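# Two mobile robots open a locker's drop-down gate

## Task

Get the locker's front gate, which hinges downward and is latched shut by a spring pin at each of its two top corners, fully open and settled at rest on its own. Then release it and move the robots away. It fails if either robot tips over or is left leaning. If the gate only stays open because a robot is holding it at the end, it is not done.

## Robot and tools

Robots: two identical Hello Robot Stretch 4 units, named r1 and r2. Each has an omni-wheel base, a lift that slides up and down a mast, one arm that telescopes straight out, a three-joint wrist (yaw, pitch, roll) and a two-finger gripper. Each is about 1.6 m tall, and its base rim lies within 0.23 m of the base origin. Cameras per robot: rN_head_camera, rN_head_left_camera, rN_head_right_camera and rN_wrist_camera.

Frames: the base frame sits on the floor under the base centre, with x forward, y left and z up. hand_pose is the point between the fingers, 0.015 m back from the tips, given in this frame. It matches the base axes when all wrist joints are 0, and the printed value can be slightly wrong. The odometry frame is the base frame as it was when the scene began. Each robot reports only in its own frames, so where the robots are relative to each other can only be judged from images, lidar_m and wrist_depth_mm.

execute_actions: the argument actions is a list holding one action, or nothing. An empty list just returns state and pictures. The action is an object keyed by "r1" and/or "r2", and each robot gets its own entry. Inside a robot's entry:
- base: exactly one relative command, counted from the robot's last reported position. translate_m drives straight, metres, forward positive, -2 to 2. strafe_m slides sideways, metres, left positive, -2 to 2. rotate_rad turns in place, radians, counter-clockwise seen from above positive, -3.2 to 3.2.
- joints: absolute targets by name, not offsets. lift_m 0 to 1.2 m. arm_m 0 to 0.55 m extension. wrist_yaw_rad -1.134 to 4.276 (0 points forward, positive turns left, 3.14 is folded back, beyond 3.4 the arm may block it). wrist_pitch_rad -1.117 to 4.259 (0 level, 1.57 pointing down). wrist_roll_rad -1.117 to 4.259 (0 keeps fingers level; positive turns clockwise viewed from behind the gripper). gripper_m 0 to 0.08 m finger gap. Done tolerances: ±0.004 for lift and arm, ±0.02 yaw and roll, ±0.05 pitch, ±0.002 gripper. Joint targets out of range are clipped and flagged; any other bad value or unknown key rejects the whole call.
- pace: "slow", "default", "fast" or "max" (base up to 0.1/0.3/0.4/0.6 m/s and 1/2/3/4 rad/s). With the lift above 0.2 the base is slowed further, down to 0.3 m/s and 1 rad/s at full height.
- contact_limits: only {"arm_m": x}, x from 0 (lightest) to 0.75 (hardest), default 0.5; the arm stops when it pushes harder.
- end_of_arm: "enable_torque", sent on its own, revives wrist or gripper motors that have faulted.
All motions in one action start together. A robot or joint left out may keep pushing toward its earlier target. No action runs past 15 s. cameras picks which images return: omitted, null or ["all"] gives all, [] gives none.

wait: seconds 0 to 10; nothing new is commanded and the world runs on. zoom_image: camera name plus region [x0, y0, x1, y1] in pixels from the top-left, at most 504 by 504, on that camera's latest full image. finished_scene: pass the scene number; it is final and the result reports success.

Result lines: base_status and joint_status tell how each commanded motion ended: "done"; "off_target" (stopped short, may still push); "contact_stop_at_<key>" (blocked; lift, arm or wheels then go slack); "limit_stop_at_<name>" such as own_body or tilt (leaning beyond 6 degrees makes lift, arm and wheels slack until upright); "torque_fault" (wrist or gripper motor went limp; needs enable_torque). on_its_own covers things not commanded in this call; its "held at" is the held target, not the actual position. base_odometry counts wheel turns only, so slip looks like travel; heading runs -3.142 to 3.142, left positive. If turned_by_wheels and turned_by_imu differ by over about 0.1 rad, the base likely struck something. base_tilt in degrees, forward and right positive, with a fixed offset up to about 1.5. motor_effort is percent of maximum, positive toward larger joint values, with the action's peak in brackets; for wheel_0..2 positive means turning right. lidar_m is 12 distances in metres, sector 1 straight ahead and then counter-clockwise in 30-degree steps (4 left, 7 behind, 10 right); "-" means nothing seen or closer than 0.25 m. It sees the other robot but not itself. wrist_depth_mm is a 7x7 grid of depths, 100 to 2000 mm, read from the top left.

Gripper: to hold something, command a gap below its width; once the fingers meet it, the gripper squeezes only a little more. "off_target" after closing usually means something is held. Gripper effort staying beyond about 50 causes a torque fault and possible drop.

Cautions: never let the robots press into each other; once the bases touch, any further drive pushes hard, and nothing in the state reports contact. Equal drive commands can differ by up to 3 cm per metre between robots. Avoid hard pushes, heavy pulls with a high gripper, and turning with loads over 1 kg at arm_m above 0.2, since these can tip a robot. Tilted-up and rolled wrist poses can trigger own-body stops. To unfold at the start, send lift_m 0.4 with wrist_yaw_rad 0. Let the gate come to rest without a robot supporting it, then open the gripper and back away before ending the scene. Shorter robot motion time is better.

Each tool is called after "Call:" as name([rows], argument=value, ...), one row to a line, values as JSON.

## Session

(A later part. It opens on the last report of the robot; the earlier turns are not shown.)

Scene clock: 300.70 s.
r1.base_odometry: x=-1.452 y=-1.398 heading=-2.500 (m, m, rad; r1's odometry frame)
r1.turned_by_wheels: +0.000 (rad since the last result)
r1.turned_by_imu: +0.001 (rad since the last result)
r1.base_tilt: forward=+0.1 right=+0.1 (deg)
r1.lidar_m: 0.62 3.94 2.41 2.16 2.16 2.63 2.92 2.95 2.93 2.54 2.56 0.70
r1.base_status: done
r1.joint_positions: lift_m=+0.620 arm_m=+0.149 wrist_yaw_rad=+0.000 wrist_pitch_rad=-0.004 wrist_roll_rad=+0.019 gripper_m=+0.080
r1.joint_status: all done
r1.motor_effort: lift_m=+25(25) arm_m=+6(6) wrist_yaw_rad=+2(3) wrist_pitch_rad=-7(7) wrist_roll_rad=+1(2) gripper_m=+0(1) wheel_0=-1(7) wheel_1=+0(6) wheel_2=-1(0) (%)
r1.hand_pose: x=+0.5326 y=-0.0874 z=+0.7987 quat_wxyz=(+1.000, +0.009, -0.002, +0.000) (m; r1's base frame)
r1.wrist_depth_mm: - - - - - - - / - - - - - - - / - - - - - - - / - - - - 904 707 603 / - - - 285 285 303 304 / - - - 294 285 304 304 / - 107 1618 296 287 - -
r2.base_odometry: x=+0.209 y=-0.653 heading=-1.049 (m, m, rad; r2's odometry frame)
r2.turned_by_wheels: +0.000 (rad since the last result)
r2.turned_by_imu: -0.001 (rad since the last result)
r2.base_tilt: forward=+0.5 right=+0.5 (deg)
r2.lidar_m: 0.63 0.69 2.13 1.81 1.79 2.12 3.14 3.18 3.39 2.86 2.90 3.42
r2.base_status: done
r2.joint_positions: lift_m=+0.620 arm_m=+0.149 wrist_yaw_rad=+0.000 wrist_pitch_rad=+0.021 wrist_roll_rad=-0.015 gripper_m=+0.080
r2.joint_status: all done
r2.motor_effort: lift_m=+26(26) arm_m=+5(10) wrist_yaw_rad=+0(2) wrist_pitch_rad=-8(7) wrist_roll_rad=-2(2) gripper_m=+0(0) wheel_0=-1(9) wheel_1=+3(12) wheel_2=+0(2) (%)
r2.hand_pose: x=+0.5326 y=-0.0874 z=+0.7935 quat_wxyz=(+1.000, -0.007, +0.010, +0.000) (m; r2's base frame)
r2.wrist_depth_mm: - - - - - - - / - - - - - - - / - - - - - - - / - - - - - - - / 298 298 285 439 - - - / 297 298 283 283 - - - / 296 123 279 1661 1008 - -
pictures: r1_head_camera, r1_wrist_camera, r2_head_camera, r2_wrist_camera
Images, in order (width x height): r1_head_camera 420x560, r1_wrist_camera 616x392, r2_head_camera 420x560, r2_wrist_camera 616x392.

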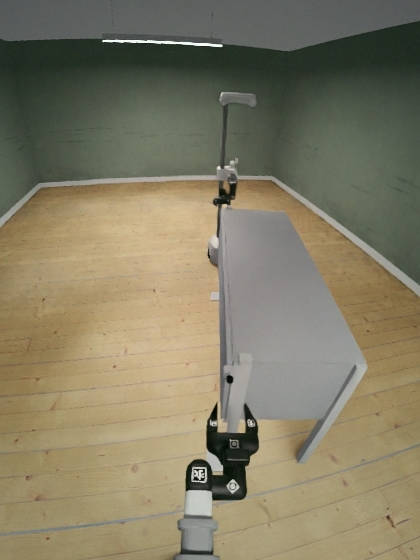

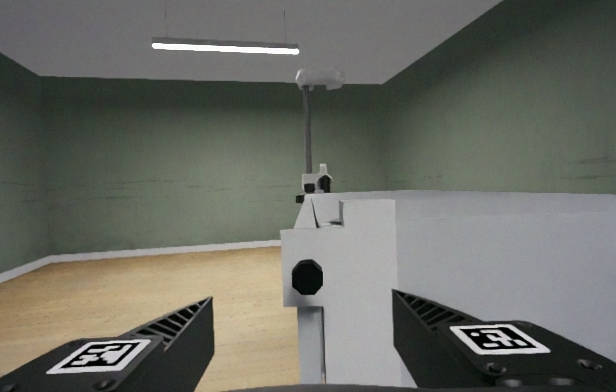

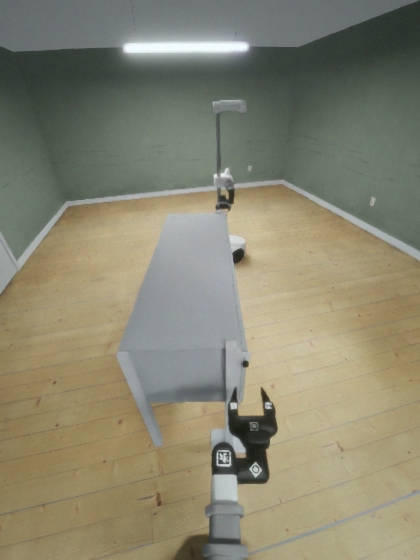

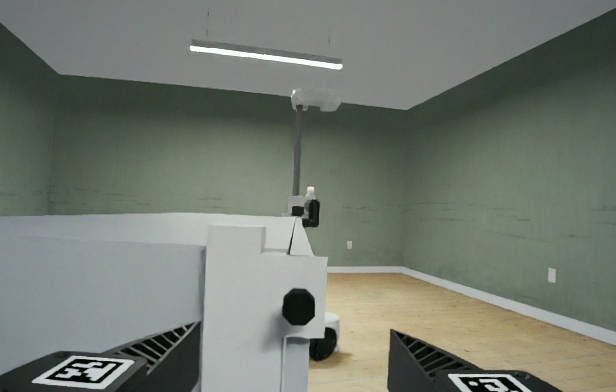

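Call:
zoom_image(camera="r1_wrist_camera", region=[260, 220, 360, 320])

Call:
zoom_image(camera="r2_wrist_camera", region=[250, 250, 350, 350])

Call:
zoom_image(camera="r1_head_camera", region=[195, 350, 275, 450])

Call:
zoom_image(camera="r2_head_camera", region=[210, 335, 290, 435])

Region (260, 220, 360, 320) of r1_wrist_camera's 616x392 image, scaled by 5.040.

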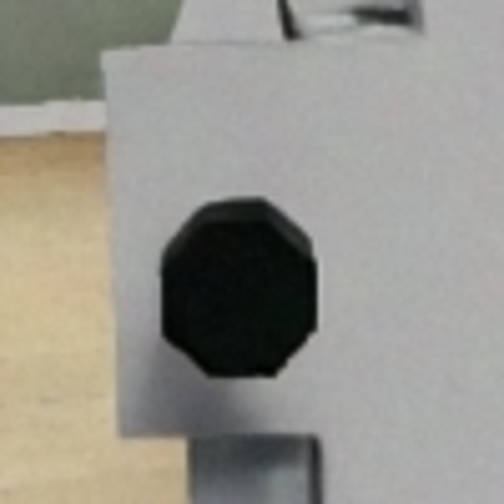

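Region (250, 250, 350, 350) of r2_wrist_camera's 616x392 image, scaled by 5.040.

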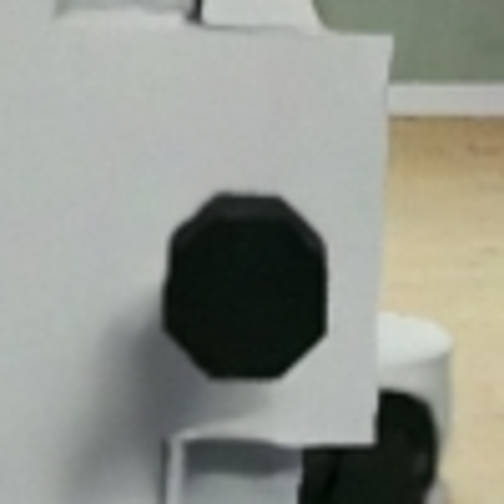

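Region (195, 350, 275, 450) of r1_head_camera's 420x560 image, scaled by 5.040, with more detail than that image has; it fills the left 403 columns of this view, and the rest is white.

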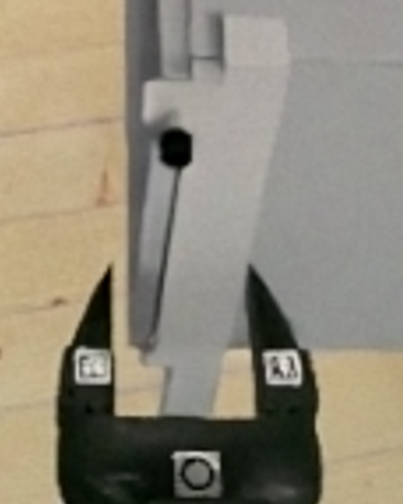

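Region (210, 335, 290, 435) of r2_head_camera's 420x560 image, scaled by 5.040, with more detail than that image has; it fills the left 403 columns of this view, and the rest is white.

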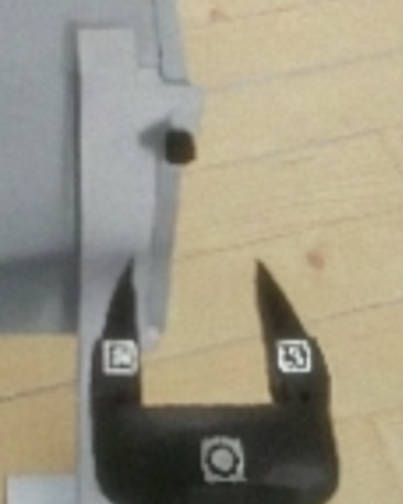

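Call:
execute_actions([
  {"r1": {"base": {"strafe_m": -0.003}, "joints": {"arm_m": 0.252}, "contact_limits": {"arm_m": 0.25}}, "r2": {"joints": {"arm_m": 0.255}, "contact_limits": {"arm_m": 0.25}}},
], cameras=["r1_head_camera", "r1_wrist_camera", "r2_head_camera", "r2_wrist_camera"])

Scene clock: 356.20 s.
r1.base_odometry: x=-1.454 y=-1.395 heading=-2.500 (m, m, rad; r1's odometry frame)
r1.turned_by_wheels: +0.000 (rad since the last result)
r1.turned_by_imu: +0.001 (rad since the last result)
r1.base_tilt: forward=+0.1 right=+0.1 (deg)
r1.lidar_m: 0.67 3.92 2.43 2.13 2.16 2.59 2.93 2.95 2.91 2.56 2.55 0.69
r1.base_status: done
r1.joint_positions: lift_m=+0.620 arm_m=+0.251 wrist_yaw_rad=+0.000 wrist_pitch_rad=-0.004 wrist_roll_rad=+0.019 gripper_m=+0.080
r1.joint_status: all done
r1.motor_effort: lift_m=+25(25) arm_m=+6(7) wrist_yaw_rad=+3(2) wrist_pitch_rad=-8(8) wrist_roll_rad=+1(1) gripper_m=+0(2) wheel_0=+0(4) wheel_1=-1(6) wheel_2=-1(1) (%)
r1.contact_limits: arm_m 0.25
r1.hand_pose: x=+0.6346 y=-0.0874 z=+0.7987 quat_wxyz=(+1.000, +0.009, -0.002, +0.000) (m; r1's base frame)
r1.wrist_depth_mm: - - - - - - - / - - - - - - - / - - - - - - - / - - - - 866 683 603 / - - - 182 182 201 200 / - - - 182 182 202 201 / - 107 1576 183 183 - -
r2.base_odometry: x=+0.209 y=-0.653 heading=-1.049 (m, m, rad; r2's odometry frame)
r2.turned_by_wheels: +0.000 (rad since the last result)
r2.turned_by_imu: -0.001 (rad since the last result)
r2.base_tilt: forward=+0.5 right=+0.3 (deg)
r2.lidar_m: 0.65 0.68 2.11 1.82 1.81 2.12 3.18 3.18 3.34 2.89 2.91 3.42
r2.base_status: not commanded
r2.joint_positions: lift_m=+0.620 arm_m=+0.254 wrist_yaw_rad=+0.000 wrist_pitch_rad=+0.021 wrist_roll_rad=-0.015 gripper_m=+0.080
r2.joint_status: all done
r2.motor_effort: lift_m=+26(26) arm_m=+5(5) wrist_yaw_rad=+0(2) wrist_pitch_rad=-7(7) wrist_roll_rad=-2(2) gripper_m=+1(0) wheel_0=-1(1) wheel_1=+3(3) wheel_2=+0(0) (%)
r2.contact_limits: arm_m 0.25
r2.hand_pose: x=+0.6376 y=-0.0874 z=+0.7935 quat_wxyz=(+1.000, -0.007, +0.010, +0.000) (m; r2's base frame)
r2.wrist_depth_mm: - - - - - - - / - - - - - - - / - - - - - - - / - - - - - - - / 212 198 180 668 - - - / 195 195 179 180 - - - / 193 123 178 153 1025 - -
pictures: r1_head_camera, r1_wrist_camera, r2_head_camera, r2_wrist_camera
Images, in order (width x height): r1_head_camera 420x560, r1_wrist_camera 616x392, r2_head_camera 420x560, r2_wrist_camera 616x392.

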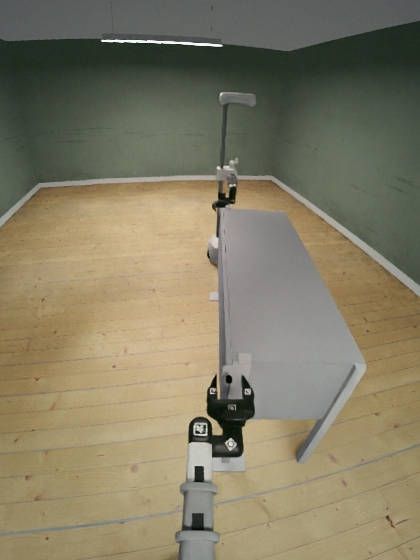

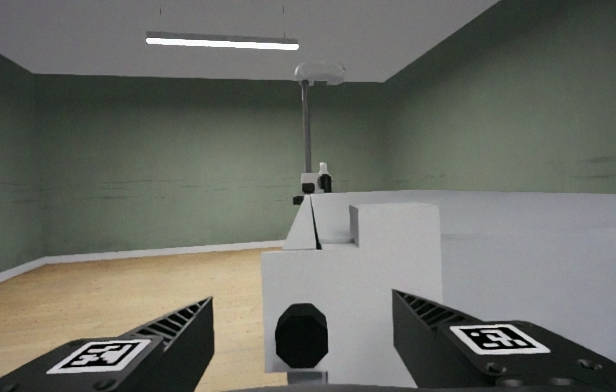

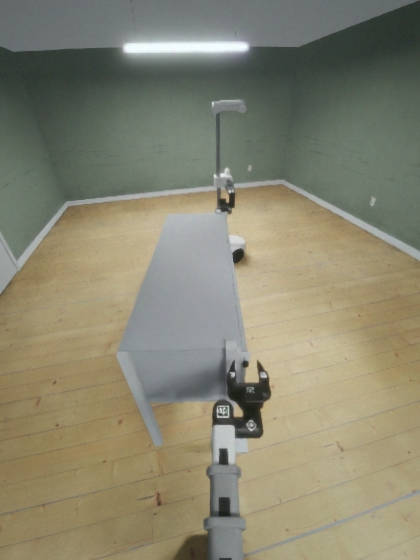

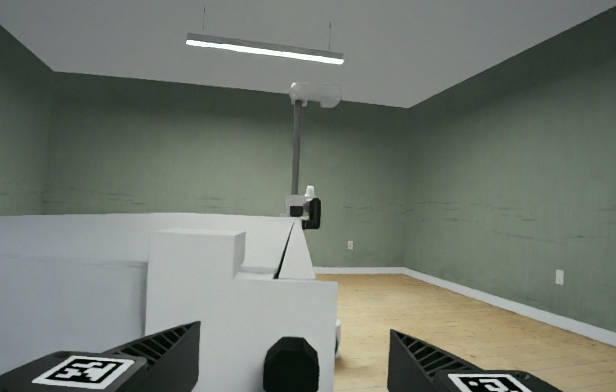

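Call:
zoom_image(camera="r1_wrist_camera", region=[200, 272, 410, 392])

Call:
zoom_image(camera="r2_wrist_camera", region=[190, 272, 400, 392])

Call:
zoom_image(camera="r1_head_camera", region=[200, 355, 260, 415])

Call:
zoom_image(camera="r2_head_camera", region=[218, 340, 278, 400])

Region (200, 272, 410, 392) of r1_wrist_camera's 616x392 image, scaled by 2.400; it fills the top 288 rows of this view, and the rest is white.

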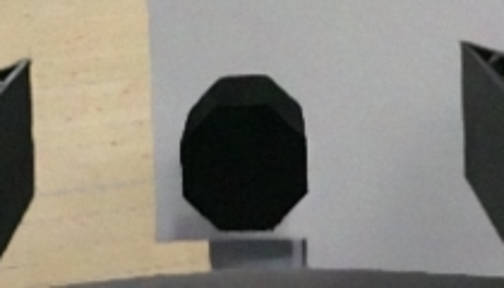

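Region (190, 272, 400, 392) of r2_wrist_camera's 616x392 image, scaled by 2.400; it fills the top 288 rows of this view, and the rest is white.

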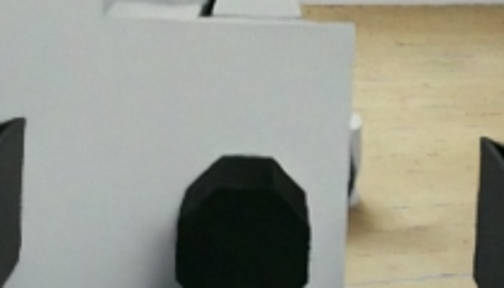

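Region (200, 355, 260, 415) of r1_head_camera's 420x560 image, scaled by 8.400, with more detail than that image has.

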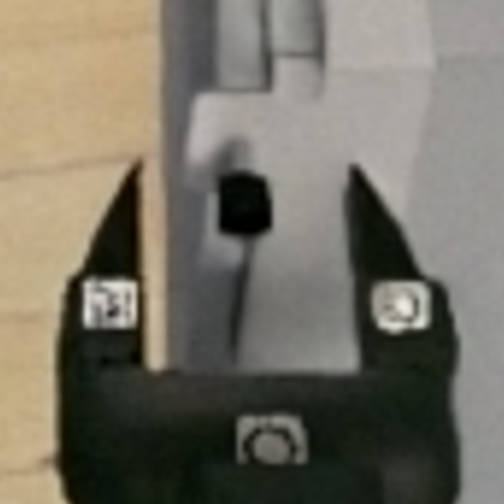

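Region (218, 340, 278, 400) of r2_head_camera's 420x560 image, scaled by 8.400, with more detail than that image has.

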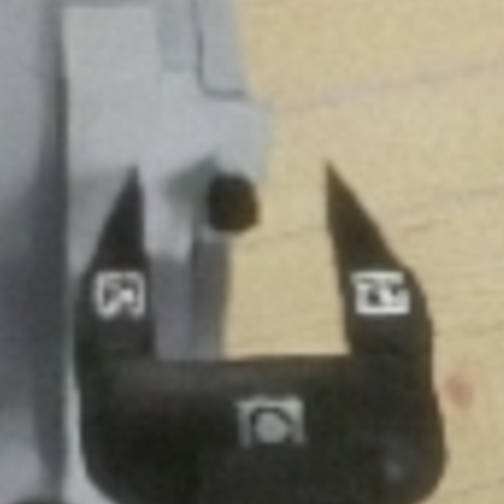

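Call:
execute_actions([
  {"r1": {"joints": {"arm_m": 0.26, "gripper_m": 0.01}, "contact_limits": {"arm_m": 0.25}}, "r2": {"joints": {"arm_m": 0.265, "gripper_m": 0.01}, "contact_limits": {"arm_m": 0.25}}},
], cameras=["r1_head_camera", "r1_wrist_camera", "r2_head_camera", "r2_wrist_camera"])

Scene clock: 390.43 s.
r1.base_odometry: x=-1.454 y=-1.395 heading=-2.500 (m, m, rad; r1's odometry frame)
r1.turned_by_wheels: +0.000 (rad since the last result)
r1.turned_by_imu: +0.001 (rad since the last result)
r1.base_tilt: forward=+0.1 right=+0.1 (deg)
r1.lidar_m: 0.66 3.91 2.43 2.15 2.15 2.60 2.94 2.95 2.91 2.54 2.57 0.70
r1.base_status: not commanded
r1.joint_positions: lift_m=+0.620 arm_m=+0.259 wrist_yaw_rad=+0.000 wrist_pitch_rad=-0.004 wrist_roll_rad=+0.020 gripper_m=+0.019
r1.joint_status: gripper_m off_target (ended at +0.019, target +0.010); the others done
r1.on_its_own: gripper_m is held at +0.015, not at your +0.010, by its contact guard: the fingers met something
r1.motor_effort: lift_m=+25(25) arm_m=+6(7) wrist_yaw_rad=+2(0) wrist_pitch_rad=-7(8) wrist_roll_rad=-2(2) gripper_m=-35(33) wheel_0=+0(0) wheel_1=-1(1) wheel_2=+0(0) (%)
r1.contact_limits: arm_m 0.25
r1.hand_pose: x=+0.6426 y=-0.0873 z=+0.7987 quat_wxyz=(+1.000, +0.010, -0.002, +0.000) (m; r1's base frame)
r1.wrist_depth_mm: - - - - - - - / - - - - - - - / - - - - - - - / - - - - 866 668 585 / - - - 182 175 192 192 / - - - 160 174 193 193 / 1983 1983 - 139 - 193 193
r2.base_odometry: x=+0.209 y=-0.653 heading=-1.049 (m, m, rad; r2's odometry frame)
r2.turned_by_wheels: +0.000 (rad since the last result)
r2.turned_by_imu: -0.001 (rad since the last result)
r2.base_tilt: forward=+0.5 right=+0.4 (deg)
r2.lidar_m: 0.65 0.68 2.12 1.79 1.82 2.16 3.17 3.15 3.36 2.88 2.92 3.41
r2.base_status: not commanded
r2.joint_positions: lift_m=+0.620 arm_m=+0.264 wrist_yaw_rad=+0.001 wrist_pitch_rad=+0.021 wrist_roll_rad=-0.014 gripper_m=+0.019
r2.joint_status: gripper_m off_target (ended at +0.019, target +0.010); the others done
r2.on_its_own: gripper_m is held at +0.015, not at your +0.010, by its contact guard: the fingers met something
r2.motor_effort: lift_m=+26(26) arm_m=+5(5) wrist_yaw_rad=-2(3) wrist_pitch_rad=-8(7) wrist_roll_rad=-4(3) gripper_m=-36(36) wheel_0=-2(1) wheel_1=+3(3) wheel_2=+0(0) (%)
r2.contact_limits: arm_m 0.25
r2.hand_pose: x=+0.6477 y=-0.0872 z=+0.7935 quat_wxyz=(+1.000, -0.007, +0.010, +0.001) (m; r2's base frame)
r2.wrist_depth_mm: - - - - - - - / - - - - - - - / - - - - - - - / - - - - - - - / 213 188 173 1576 - - - / 185 185 168 170 - - - / 184 184 128 133 - - -
pictures: r1_head_camera, r1_wrist_camera, r2_head_camera, r2_wrist_camera
Images, in order (width x height): r1_head_camera 420x560, r1_wrist_camera 616x392, r2_head_camera 420x560, r2_wrist_camera 616x392.

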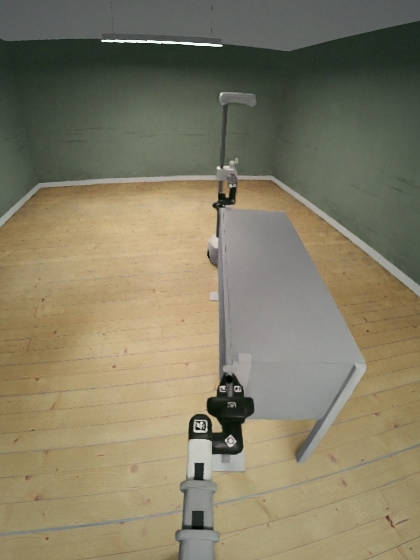

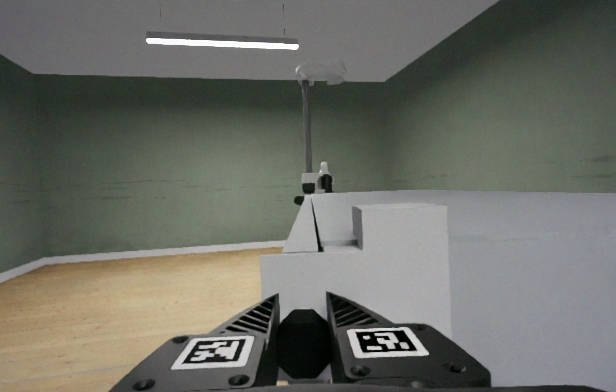

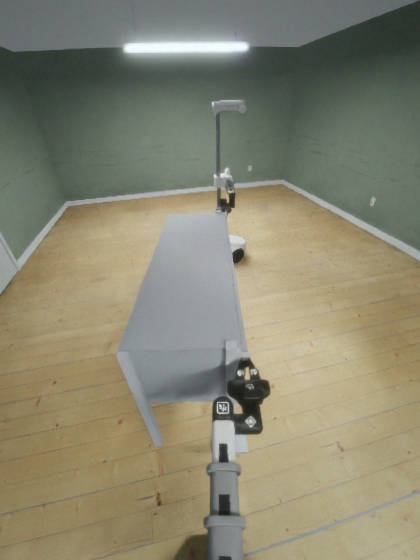

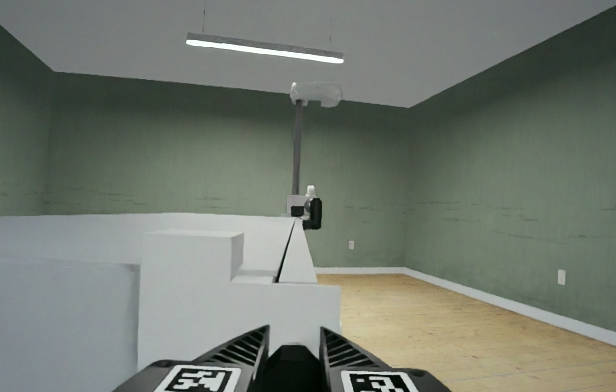

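Call:
execute_actions([
  {"r1": {"joints": {"arm_m": 0.245}, "pace": "slow"}, "r2": {"joints": {"arm_m": 0.25}, "pace": "slow"}},
], cameras=["r1_head_camera", "r1_wrist_camera", "r2_head_camera", "r2_wrist_camera"])

Scene clock: 399.30 s.
r1.base_odometry: x=-1.455 y=-1.395 heading=-2.499 (m, m, rad; r1's odometry frame)
r1.turned_by_wheels: +0.001 (rad since the last result)
r1.turned_by_imu: -0.021 (rad since the last result)
r1.base_tilt: forward=+0.2 right=+0.0 (deg)
r1.lidar_m: 0.65 4.01 2.42 2.14 2.15 2.55 2.94 2.94 2.96 2.56 2.57 0.70
r1.base_status: not commanded
r1.joint_positions: lift_m=+0.620 arm_m=+0.248 wrist_yaw_rad=+0.017 wrist_pitch_rad=-0.002 wrist_roll_rad=+0.020 gripper_m=+0.019
r1.joint_status: all done
r1.on_its_own: gripper_m is held at +0.015, not at your +0.010, by its contact guard: the fingers met something; wrist_yaw_rad is at rest, and its effort (-47) is outside its rest range (-13 to +13)
r1.motor_effort: lift_m=+25(24) arm_m=-16(17) wrist_yaw_rad=-47(46) wrist_pitch_rad=-12(12) wrist_roll_rad=-2(2) gripper_m=-35(35) wheel_0=+1(8) wheel_1=-1(7) wheel_2=+18(18) (%)
r1.hand_pose: x=+0.6328 y=-0.0838 z=+0.7984 quat_wxyz=(+1.000, +0.010, -0.001, +0.008) (m; r1's base frame)
r1.wrist_depth_mm: - - - - - - - / - - - - - - - / - - - - - - - / - - - - 842 661 574 / - - 931 179 179 198 198 / - 445 559 161 179 198 198 / 296 345 - 139 - 199 199
r2.base_odometry: x=+0.209 y=-0.653 heading=-1.048 (m, m, rad; r2's odometry frame)
r2.turned_by_wheels: +0.001 (rad since the last result)
r2.turned_by_imu: -0.022 (rad since the last result)
r2.base_tilt: forward=+0.5 right=+0.3 (deg)
r2.lidar_m: 0.63 0.68 2.12 1.81 1.82 2.12 3.16 3.17 3.41 2.87 2.90 0.70
r2.base_status: not commanded
r2.joint_positions: lift_m=+0.620 arm_m=+0.253 wrist_yaw_rad=+0.020 wrist_pitch_rad=+0.023 wrist_roll_rad=-0.014 gripper_m=+0.019
r2.joint_status: all done
r2.on_its_own: gripper_m is held at +0.015, not at your +0.010, by its contact guard: the fingers met something; wrist_yaw_rad is at rest, and its effort (-57) is outside its rest range (-13 to +13)
r2.motor_effort: lift_m=+26(26) arm_m=-17(22) wrist_yaw_rad=-57(57) wrist_pitch_rad=-12(13) wrist_roll_rad=-4(4) gripper_m=-35(35) wheel_0=-1(6) wheel_1=-3(4) wheel_2=+16(16) (%)
r2.hand_pose: x=+0.6381 y=-0.0831 z=+0.7931 quat_wxyz=(+1.000, -0.007, +0.011, +0.010) (m; r2's base frame)
r2.wrist_depth_mm: - - - - - - - / - - - - - - - / - - - - - - - / - - - - - - - / 213 194 175 - - - - / 190 190 174 175 691 - - / 189 189 128 133 469 382 -
pictures: r1_head_camera, r1_wrist_camera, r2_head_camera, r2_wrist_camera
Images, in order (width x height): r1_head_camera 420x560, r1_wrist_camera 616x392, r2_head_camera 420x560, r2_wrist_camera 616x392.

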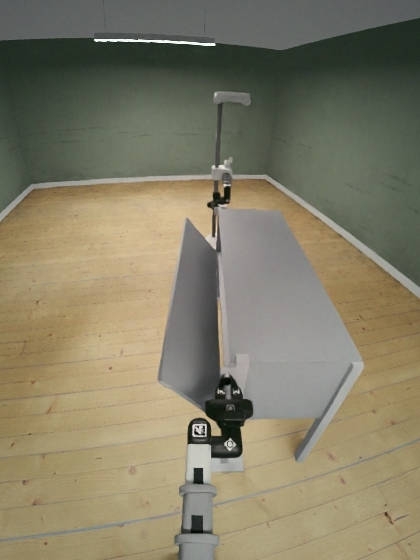

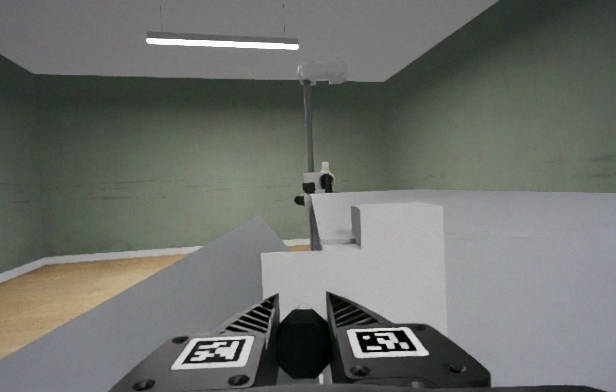

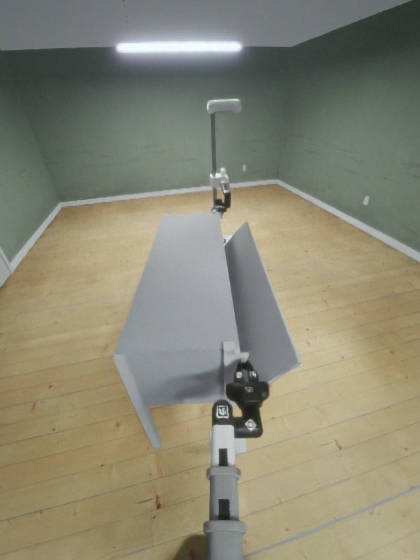

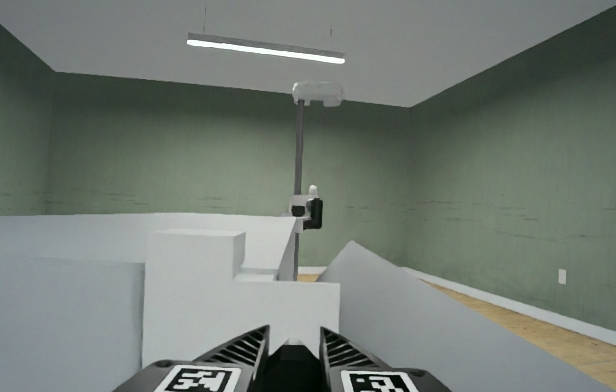

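Call:
execute_actions([
  {"r1": {"joints": {"arm_m": 0.257}}, "r2": {"joints": {"arm_m": 0.262}}},
], cameras=["r1_head_camera", "r2_head_camera"])

Scene clock: 408.43 s.
r1.base_odometry: x=-1.454 y=-1.395 heading=-2.499 (m, m, rad; r1's odometry frame)
r1.turned_by_wheels: +0.000 (rad since the last result)
r1.turned_by_imu: +0.001 (rad since the last result)
r1.base_tilt: forward=+0.1 right=+0.1 (deg)
r1.lidar_m: 0.64 4.04 2.43 2.15 2.14 2.53 2.93 2.94 2.97 2.56 2.56 0.70
r1.base_status: not commanded
r1.joint_positions: lift_m=+0.620 arm_m=+0.256 wrist_yaw_rad=+0.009 wrist_pitch_rad=-0.004 wrist_roll_rad=+0.020 gripper_m=+0.019
r1.joint_status: all done
r1.on_its_own: gripper_m is held at +0.015, not at your +0.010, by its contact guard: the fingers met something; wrist_yaw_rad is at rest, and its effort (-24) is outside its rest range (-13 to +13)
r1.motor_effort: lift_m=+25(25) arm_m=+8(14) wrist_yaw_rad=-24(47) wrist_pitch_rad=-7(12) wrist_roll_rad=-1(2) gripper_m=-36(34) wheel_0=+10(10) wheel_1=+3(3) wheel_2=+4(19) (%)
r1.hand_pose: x=+0.6401 y=-0.0854 z=+0.7987 quat_wxyz=(+1.000, +0.010, -0.002, +0.005) (m; r1's base frame)
r1.wrist_depth_mm: - - - - - - - / - - - - - - - / - - - - - - - / - - - - 866 668 580 / - - - 194 174 193 193 / - - - 161 175 193 194 / 1921 1983 - 139 - 194 194
r2.base_odometry: x=+0.209 y=-0.653 heading=-1.048 (m, m, rad; r2's odometry frame)
r2.turned_by_wheels: +0.000 (rad since the last result)
r2.turned_by_imu: -0.001 (rad since the last result)
r2.base_tilt: forward=+0.5 right=+0.4 (deg)
r2.lidar_m: 0.66 0.68 2.09 1.80 1.78 2.13 3.17 3.15 3.42 2.91 2.92 3.41
r2.base_status: not commanded
r2.joint_positions: lift_m=+0.620 arm_m=+0.261 wrist_yaw_rad=+0.011 wrist_pitch_rad=+0.021 wrist_roll_rad=-0.014 gripper_m=+0.019
r2.joint_status: all done
r2.on_its_own: gripper_m is held at +0.015, not at your +0.010, by its contact guard: the fingers met something; wrist_yaw_rad is at rest, and its effort (-30) is outside its rest range (-13 to +13)
r2.motor_effort: lift_m=+26(25) arm_m=+7(11) wrist_yaw_rad=-30(57) wrist_pitch_rad=-7(13) wrist_roll_rad=-4(4) gripper_m=-35(36) wheel_0=+7(7) wheel_1=+1(3) wheel_2=+6(16) (%)
r2.hand_pose: x=+0.6451 y=-0.0851 z=+0.7935 quat_wxyz=(+1.000, -0.007, +0.010, +0.005) (m; r2's base frame)
r2.wrist_depth_mm: - - - - - - - / - - - - - - - / - - - - - - - / - - - - - - - / 214 188 175 - - - - / 184 185 168 170 - - - / 183 184 128 133 - - -
pictures: r1_head_camera, r2_head_camera
Images, in order (width x height): r1_head_camera 420x560, r2_head_camera 420x560.

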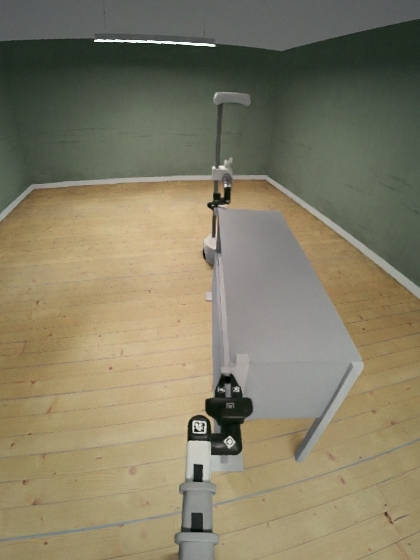

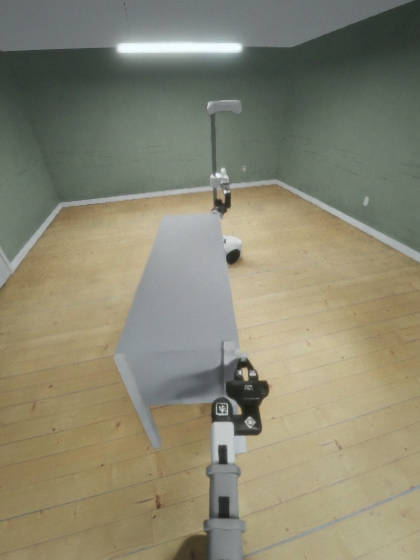

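Call:
execute_actions([
  {"r1": {"joints": {"gripper_m": 0.06}}, "r2": {"joints": {"gripper_m": 0.06}}},
], cameras=["r1_wrist_camera", "r2_wrist_camera"])

Scene clock: 417.20 s.
r1.base_odometry: x=-1.454 y=-1.395 heading=-2.500 (m, m, rad; r1's odometry frame)
r1.turned_by_wheels: -0.001 (rad since the last result)
r1.turned_by_imu: -0.001 (rad since the last result)
r1.base_tilt: forward=+0.1 right=+0.1 (deg)
r1.lidar_m: 0.66 4.04 2.44 2.14 2.15 2.55 2.95 2.95 2.94 2.55 2.58 0.69
r1.base_status: not commanded
r1.joint_positions: lift_m=+0.620 arm_m=+0.256 wrist_yaw_rad=+0.000 wrist_pitch_rad=-0.004 wrist_roll_rad=+0.019 gripper_m=+0.060
r1.joint_status: all done
r1.motor_effort: lift_m=+25(25) arm_m=+5(7) wrist_yaw_rad=+1(24) wrist_pitch_rad=-8(7) wrist_roll_rad=-1(2) gripper_m=+0(34) wheel_0=-1(10) wheel_1=+0(3) wheel_2=+0(4) (%)
r1.hand_pose: x=+0.6396 y=-0.0873 z=+0.7987 quat_wxyz=(+1.000, +0.010, -0.002, +0.000) (m; r1's base frame)
r1.wrist_depth_mm: - - - - - - - / - - - - - - - / - - - - - - - / - - - - 878 683 597 / - - - 178 176 196 196 / - - 175 175 163 196 197 / - - 133 158 138 - -
r2.base_odometry: x=+0.209 y=-0.652 heading=-1.048 (m, m, rad; r2's odometry frame)
r2.turned_by_wheels: +0.000 (rad since the last result)
r2.turned_by_imu: -0.002 (rad since the last result)
r2.base_tilt: forward=+0.5 right=+0.4 (deg)
r2.lidar_m: 0.64 0.66 2.13 1.81 1.81 2.11 3.18 3.16 3.41 2.87 2.91 3.39
r2.base_status: not commanded
r2.joint_positions: lift_m=+0.620 arm_m=+0.261 wrist_yaw_rad=+0.000 wrist_pitch_rad=+0.021 wrist_roll_rad=-0.015 gripper_m=+0.060
r2.joint_status: all done
r2.motor_effort: lift_m=+26(26) arm_m=+5(7) wrist_yaw_rad=+0(30) wrist_pitch_rad=-7(7) wrist_roll_rad=-3(4) gripper_m=+1(36) wheel_0=+5(7) wheel_1=+2(1) wheel_2=+2(6) (%)
r2.hand_pose: x=+0.6446 y=-0.0874 z=+0.7935 quat_wxyz=(+1.000, -0.007, +0.010, +0.000) (m; r2's base frame)
r2.wrist_depth_mm: - - - - - - - / - - - - - - - / - - - - - - - / - - - - - - - / 212 185 190 - - - - / 183 168 169 171 - - - / 182 167 136 171 142 - -
pictures: r1_wrist_camera, r2_wrist_camera
Images, in order (width x height): r1_wrist_camera 616x392, r2_wrist_camera 616x392.

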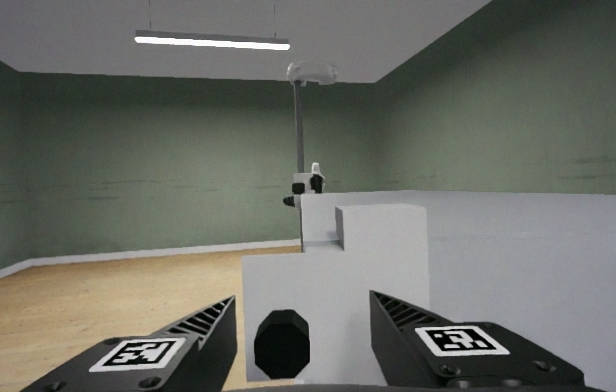

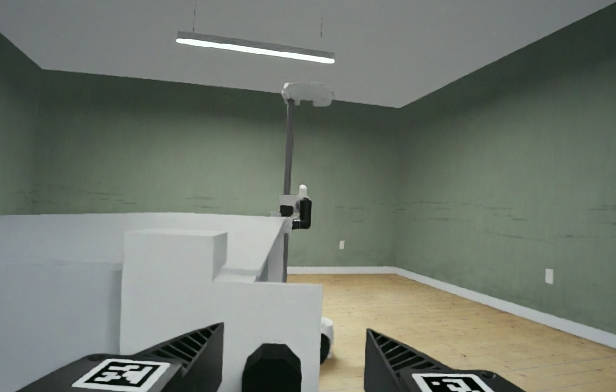

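Both knobs are released. Now retract the arms and back away.

Call:
execute_actions([
  {"r1": {"base": {"translate_m": -0.35}, "joints": {"arm_m": 0.0}, "pace": "fast"}, "r2": {"base": {"translate_m": -0.35}, "joints": {"arm_m": 0.0}, "pace": "fast"}},
])

Scene clock: 424.57 s.
r1.base_odometry: x=-1.174 y=-1.186 heading=-2.500 (m, m, rad; r1's odometry frame)
r1.turned_by_wheels: +0.000 (rad since the last result)
r1.turned_by_imu: +0.002 (rad since the last result)
r1.base_tilt: forward=+0.1 right=+0.1 (deg)
r1.lidar_m: 0.97 3.91 2.37 2.06 2.08 2.46 2.59 2.60 3.02 2.62 2.64 1.06
r1.base_status: done
r1.joint_positions: lift_m=+0.620 arm_m=+0.001 wrist_yaw_rad=+0.000 wrist_pitch_rad=-0.004 wrist_roll_rad=+0.019 gripper_m=+0.060
r1.joint_status: all done
r1.motor_effort: lift_m=+25(25) arm_m=-5(6) wrist_yaw_rad=+2(1) wrist_pitch_rad=-8(8) wrist_roll_rad=+1(0) gripper_m=-2(1) wheel_0=+2(5) wheel_1=+2(6) wheel_2=-1(10) (%)
r1.hand_pose: x=+0.3850 y=-0.0875 z=+0.7987 quat_wxyz=(+1.000, +0.010, -0.002, +0.000) (m; r1's base frame)
r1.wrist_depth_mm: - - - - - - - / - - - - - - - / - - - - - - - / - - - - 976 831 - / - - - 809 798 798 - / - - - 1205 163 820 - / - - 133 1078 138 - 1863
r2.base_odometry: x=+0.035 y=-0.349 heading=-1.049 (m, m, rad; r2's odometry frame)
r2.turned_by_wheels: -0.001 (rad since the last result)
r2.turned_by_imu: -0.001 (rad since the last result)
r2.base_tilt: forward=+0.4 right=+0.5 (deg)
r2.lidar_m: 0.96 1.03 2.00 1.70 1.71 2.00 2.82 2.83 3.29 2.98 3.00 3.49
r2.base_status: done
r2.joint_positions: lift_m=+0.620 arm_m=+0.004 wrist_yaw_rad=+0.000 wrist_pitch_rad=+0.021 wrist_roll_rad=-0.015 gripper_m=+0.060
r2.joint_status: all done
joint sent to its limit — the command would take r2.arm_m past its lower limit, so that joint was sent only as far as its limit.
r2.motor_effort: lift_m=+26(26) arm_m=-5(4) wrist_yaw_rad=+1(1) wrist_pitch_rad=-7(8) wrist_roll_rad=-3(3) gripper_m=+1(1) wheel_0=-4(11) wheel_1=-3(9) wheel_2=-1(14) (%)
r2.hand_pose: x=+0.3870 y=-0.0875 z=+0.7935 quat_wxyz=(+1.000, -0.007, +0.010, +0.000) (m; r2's base frame)
r2.wrist_depth_mm: - - - - - - - / - - - - - - - / - - - - - - - / - - - - - - - / - 788 798 - - - - / - 778 788 - - - - / 1983 778 469 1983 142 - -
pictures: r1_head_camera, r1_head_left_camera, r1_head_right_camera, r1_wrist_camera, r2_head_camera, r2_head_left_camera, r2_head_right_camera, r2_wrist_camera
Images, in order (width x height): r1_head_camera 420x560, r1_head_left_camera 420x672, r1_head_right_camera 420x672, r1_wrist_camera 616x392, r2_head_camera 420x560, r2_head_left_camera 420x672, r2_head_right_camera 420x672, r2_wrist_camera 616x392.

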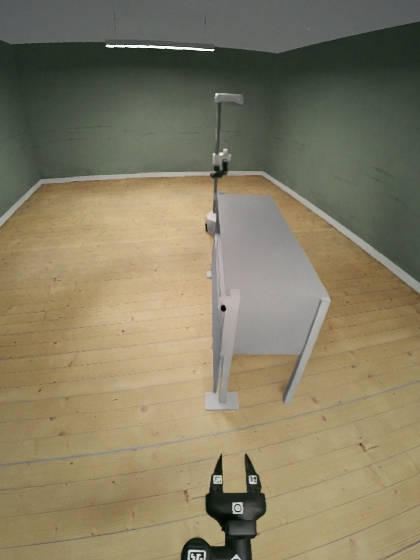

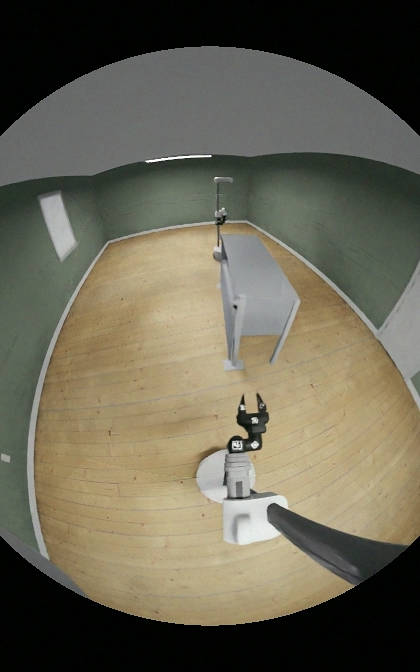

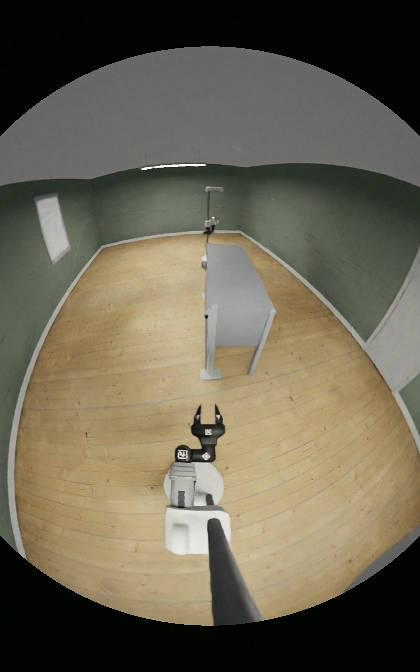

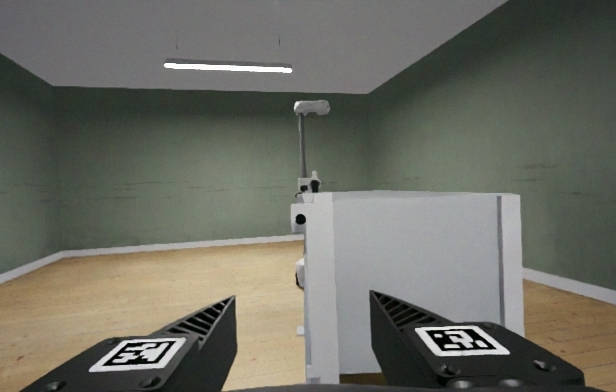

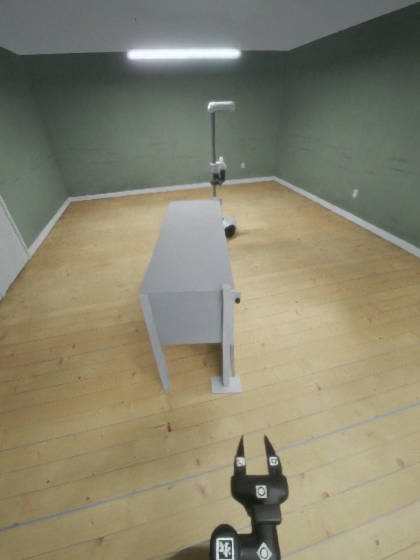

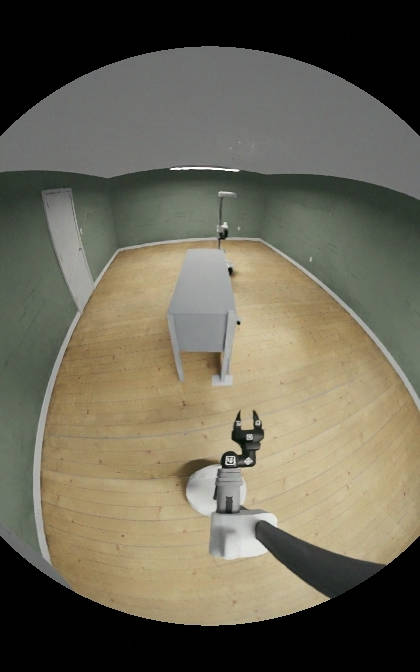

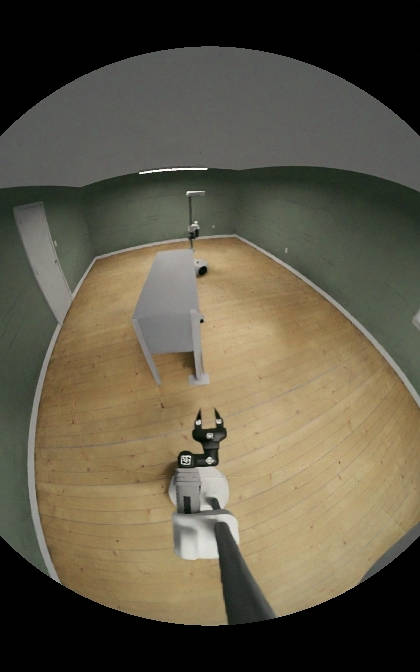

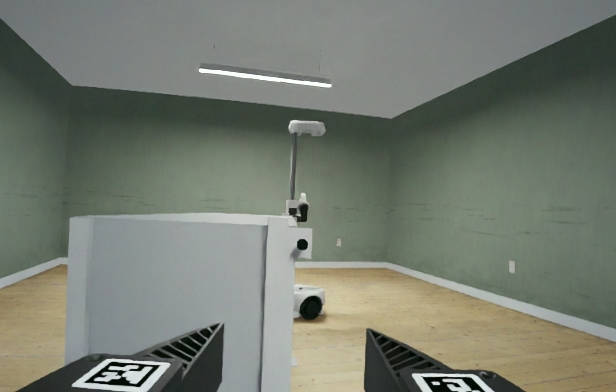

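Call:
zoom_image(camera="r1_head_camera", region=[180, 260, 280, 420])

Call:
execute_actions(actions=[], cameras=["r1_head_camera"])

Call:
zoom_image(camera="r1_head_camera", region=[180, 260, 280, 420])

Region (180, 260, 280, 420) of r1_head_camera's 420x560 image, scaled by 3.150, with more detail than that image has; it fills the left 315 columns of this view, and the rest is white.

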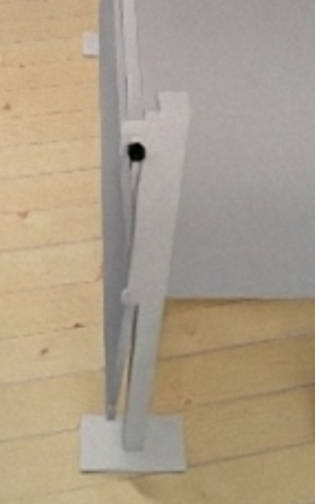

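Scene clock: 429.70 s.
r1.base_odometry: x=-1.174 y=-1.186 heading=-2.500 (m, m, rad; r1's odometry frame)
r1.turned_by_wheels: +0.000 (rad since the last result)
r1.turned_by_imu: +0.001 (rad since the last result)
r1.base_tilt: forward=+0.1 right=+0.0 (deg)
r1.lidar_m: 0.98 3.90 2.36 2.06 2.08 2.47 2.58 2.60 3.05 2.65 2.66 1.07
r1.base_status: done
r1.joint_positions: lift_m=+0.620 arm_m=+0.001 wrist_yaw_rad=+0.000 wrist_pitch_rad=-0.004 wrist_roll_rad=+0.019 gripper_m=+0.060
r1.joint_status: all done
r1.motor_effort: lift_m=+25(25) arm_m=-6(6) wrist_yaw_rad=+2(1) wrist_pitch_rad=-8(8) wrist_roll_rad=+1(0) gripper_m=+0(1) wheel_0=+2(5) wheel_1=+2(6) wheel_2=-1(10) (%)
r1.hand_pose: x=+0.3850 y=-0.0875 z=+0.7987 quat_wxyz=(+1.000, +0.010, -0.002, +0.000) (m; r1's base frame)
r1.wrist_depth_mm: - - - - - - - / - - - - - - - / - - - - - - - / - - - - 960 831 - / - - - 820 809 809 - / - - - 1182 164 809 - / - - 133 1078 138 - 1808
r2.base_odometry: x=+0.035 y=-0.349 heading=-1.049 (m, m, rad; r2's odometry frame)
r2.turned_by_wheels: +0.000 (rad since the last result)
r2.turned_by_imu: -0.001 (rad since the last result)
r2.base_tilt: forward=+0.5 right=+0.4 (deg)
r2.lidar_m: 0.98 1.03 1.98 1.72 1.71 2.02 2.81 2.82 3.27 2.98 2.99 3.49
r2.base_status: done
r2.joint_positions: lift_m=+0.620 arm_m=+0.004 wrist_yaw_rad=+0.000 wrist_pitch_rad=+0.021 wrist_roll_rad=-0.015 gripper_m=+0.060
r2.joint_status: all done
joint sent to its limit — the command would take r2.arm_m past its lower limit, so that joint was sent only as far as its limit.
r2.motor_effort: lift_m=+26(26) arm_m=-5(4) wrist_yaw_rad=+1(1) wrist_pitch_rad=-7(8) wrist_roll_rad=-3(3) gripper_m=+0(1) wheel_0=-4(11) wheel_1=-3(9) wheel_2=-1(14) (%)
r2.hand_pose: x=+0.3870 y=-0.0875 z=+0.7935 quat_wxyz=(+1.000, -0.007, +0.010, +0.000) (m; r2's base frame)
r2.wrist_depth_mm: - - - - - - - / - - - - - - - / - - - - - - - / - - - - - - - / - 788 798 - - - - / - 778 798 - - - - / - 768 469 - 142 - -
pictures: r1_head_camera
Images, in order (width x height): r1_head_camera 420x560.

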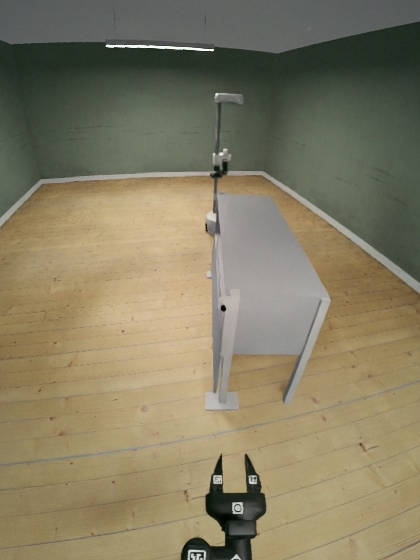

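Region (180, 260, 280, 420) of r1_head_camera's 420x560 image, scaled by 3.150, with more detail than that image has; it fills the left 315 columns of this view, and the rest is white.

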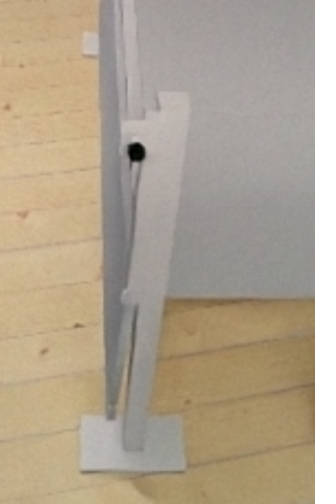

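The gate hangs fully open and is at rest, and both robots are clear.

Call:
finished_scene(scene=1)

The scene is finished: the task was done.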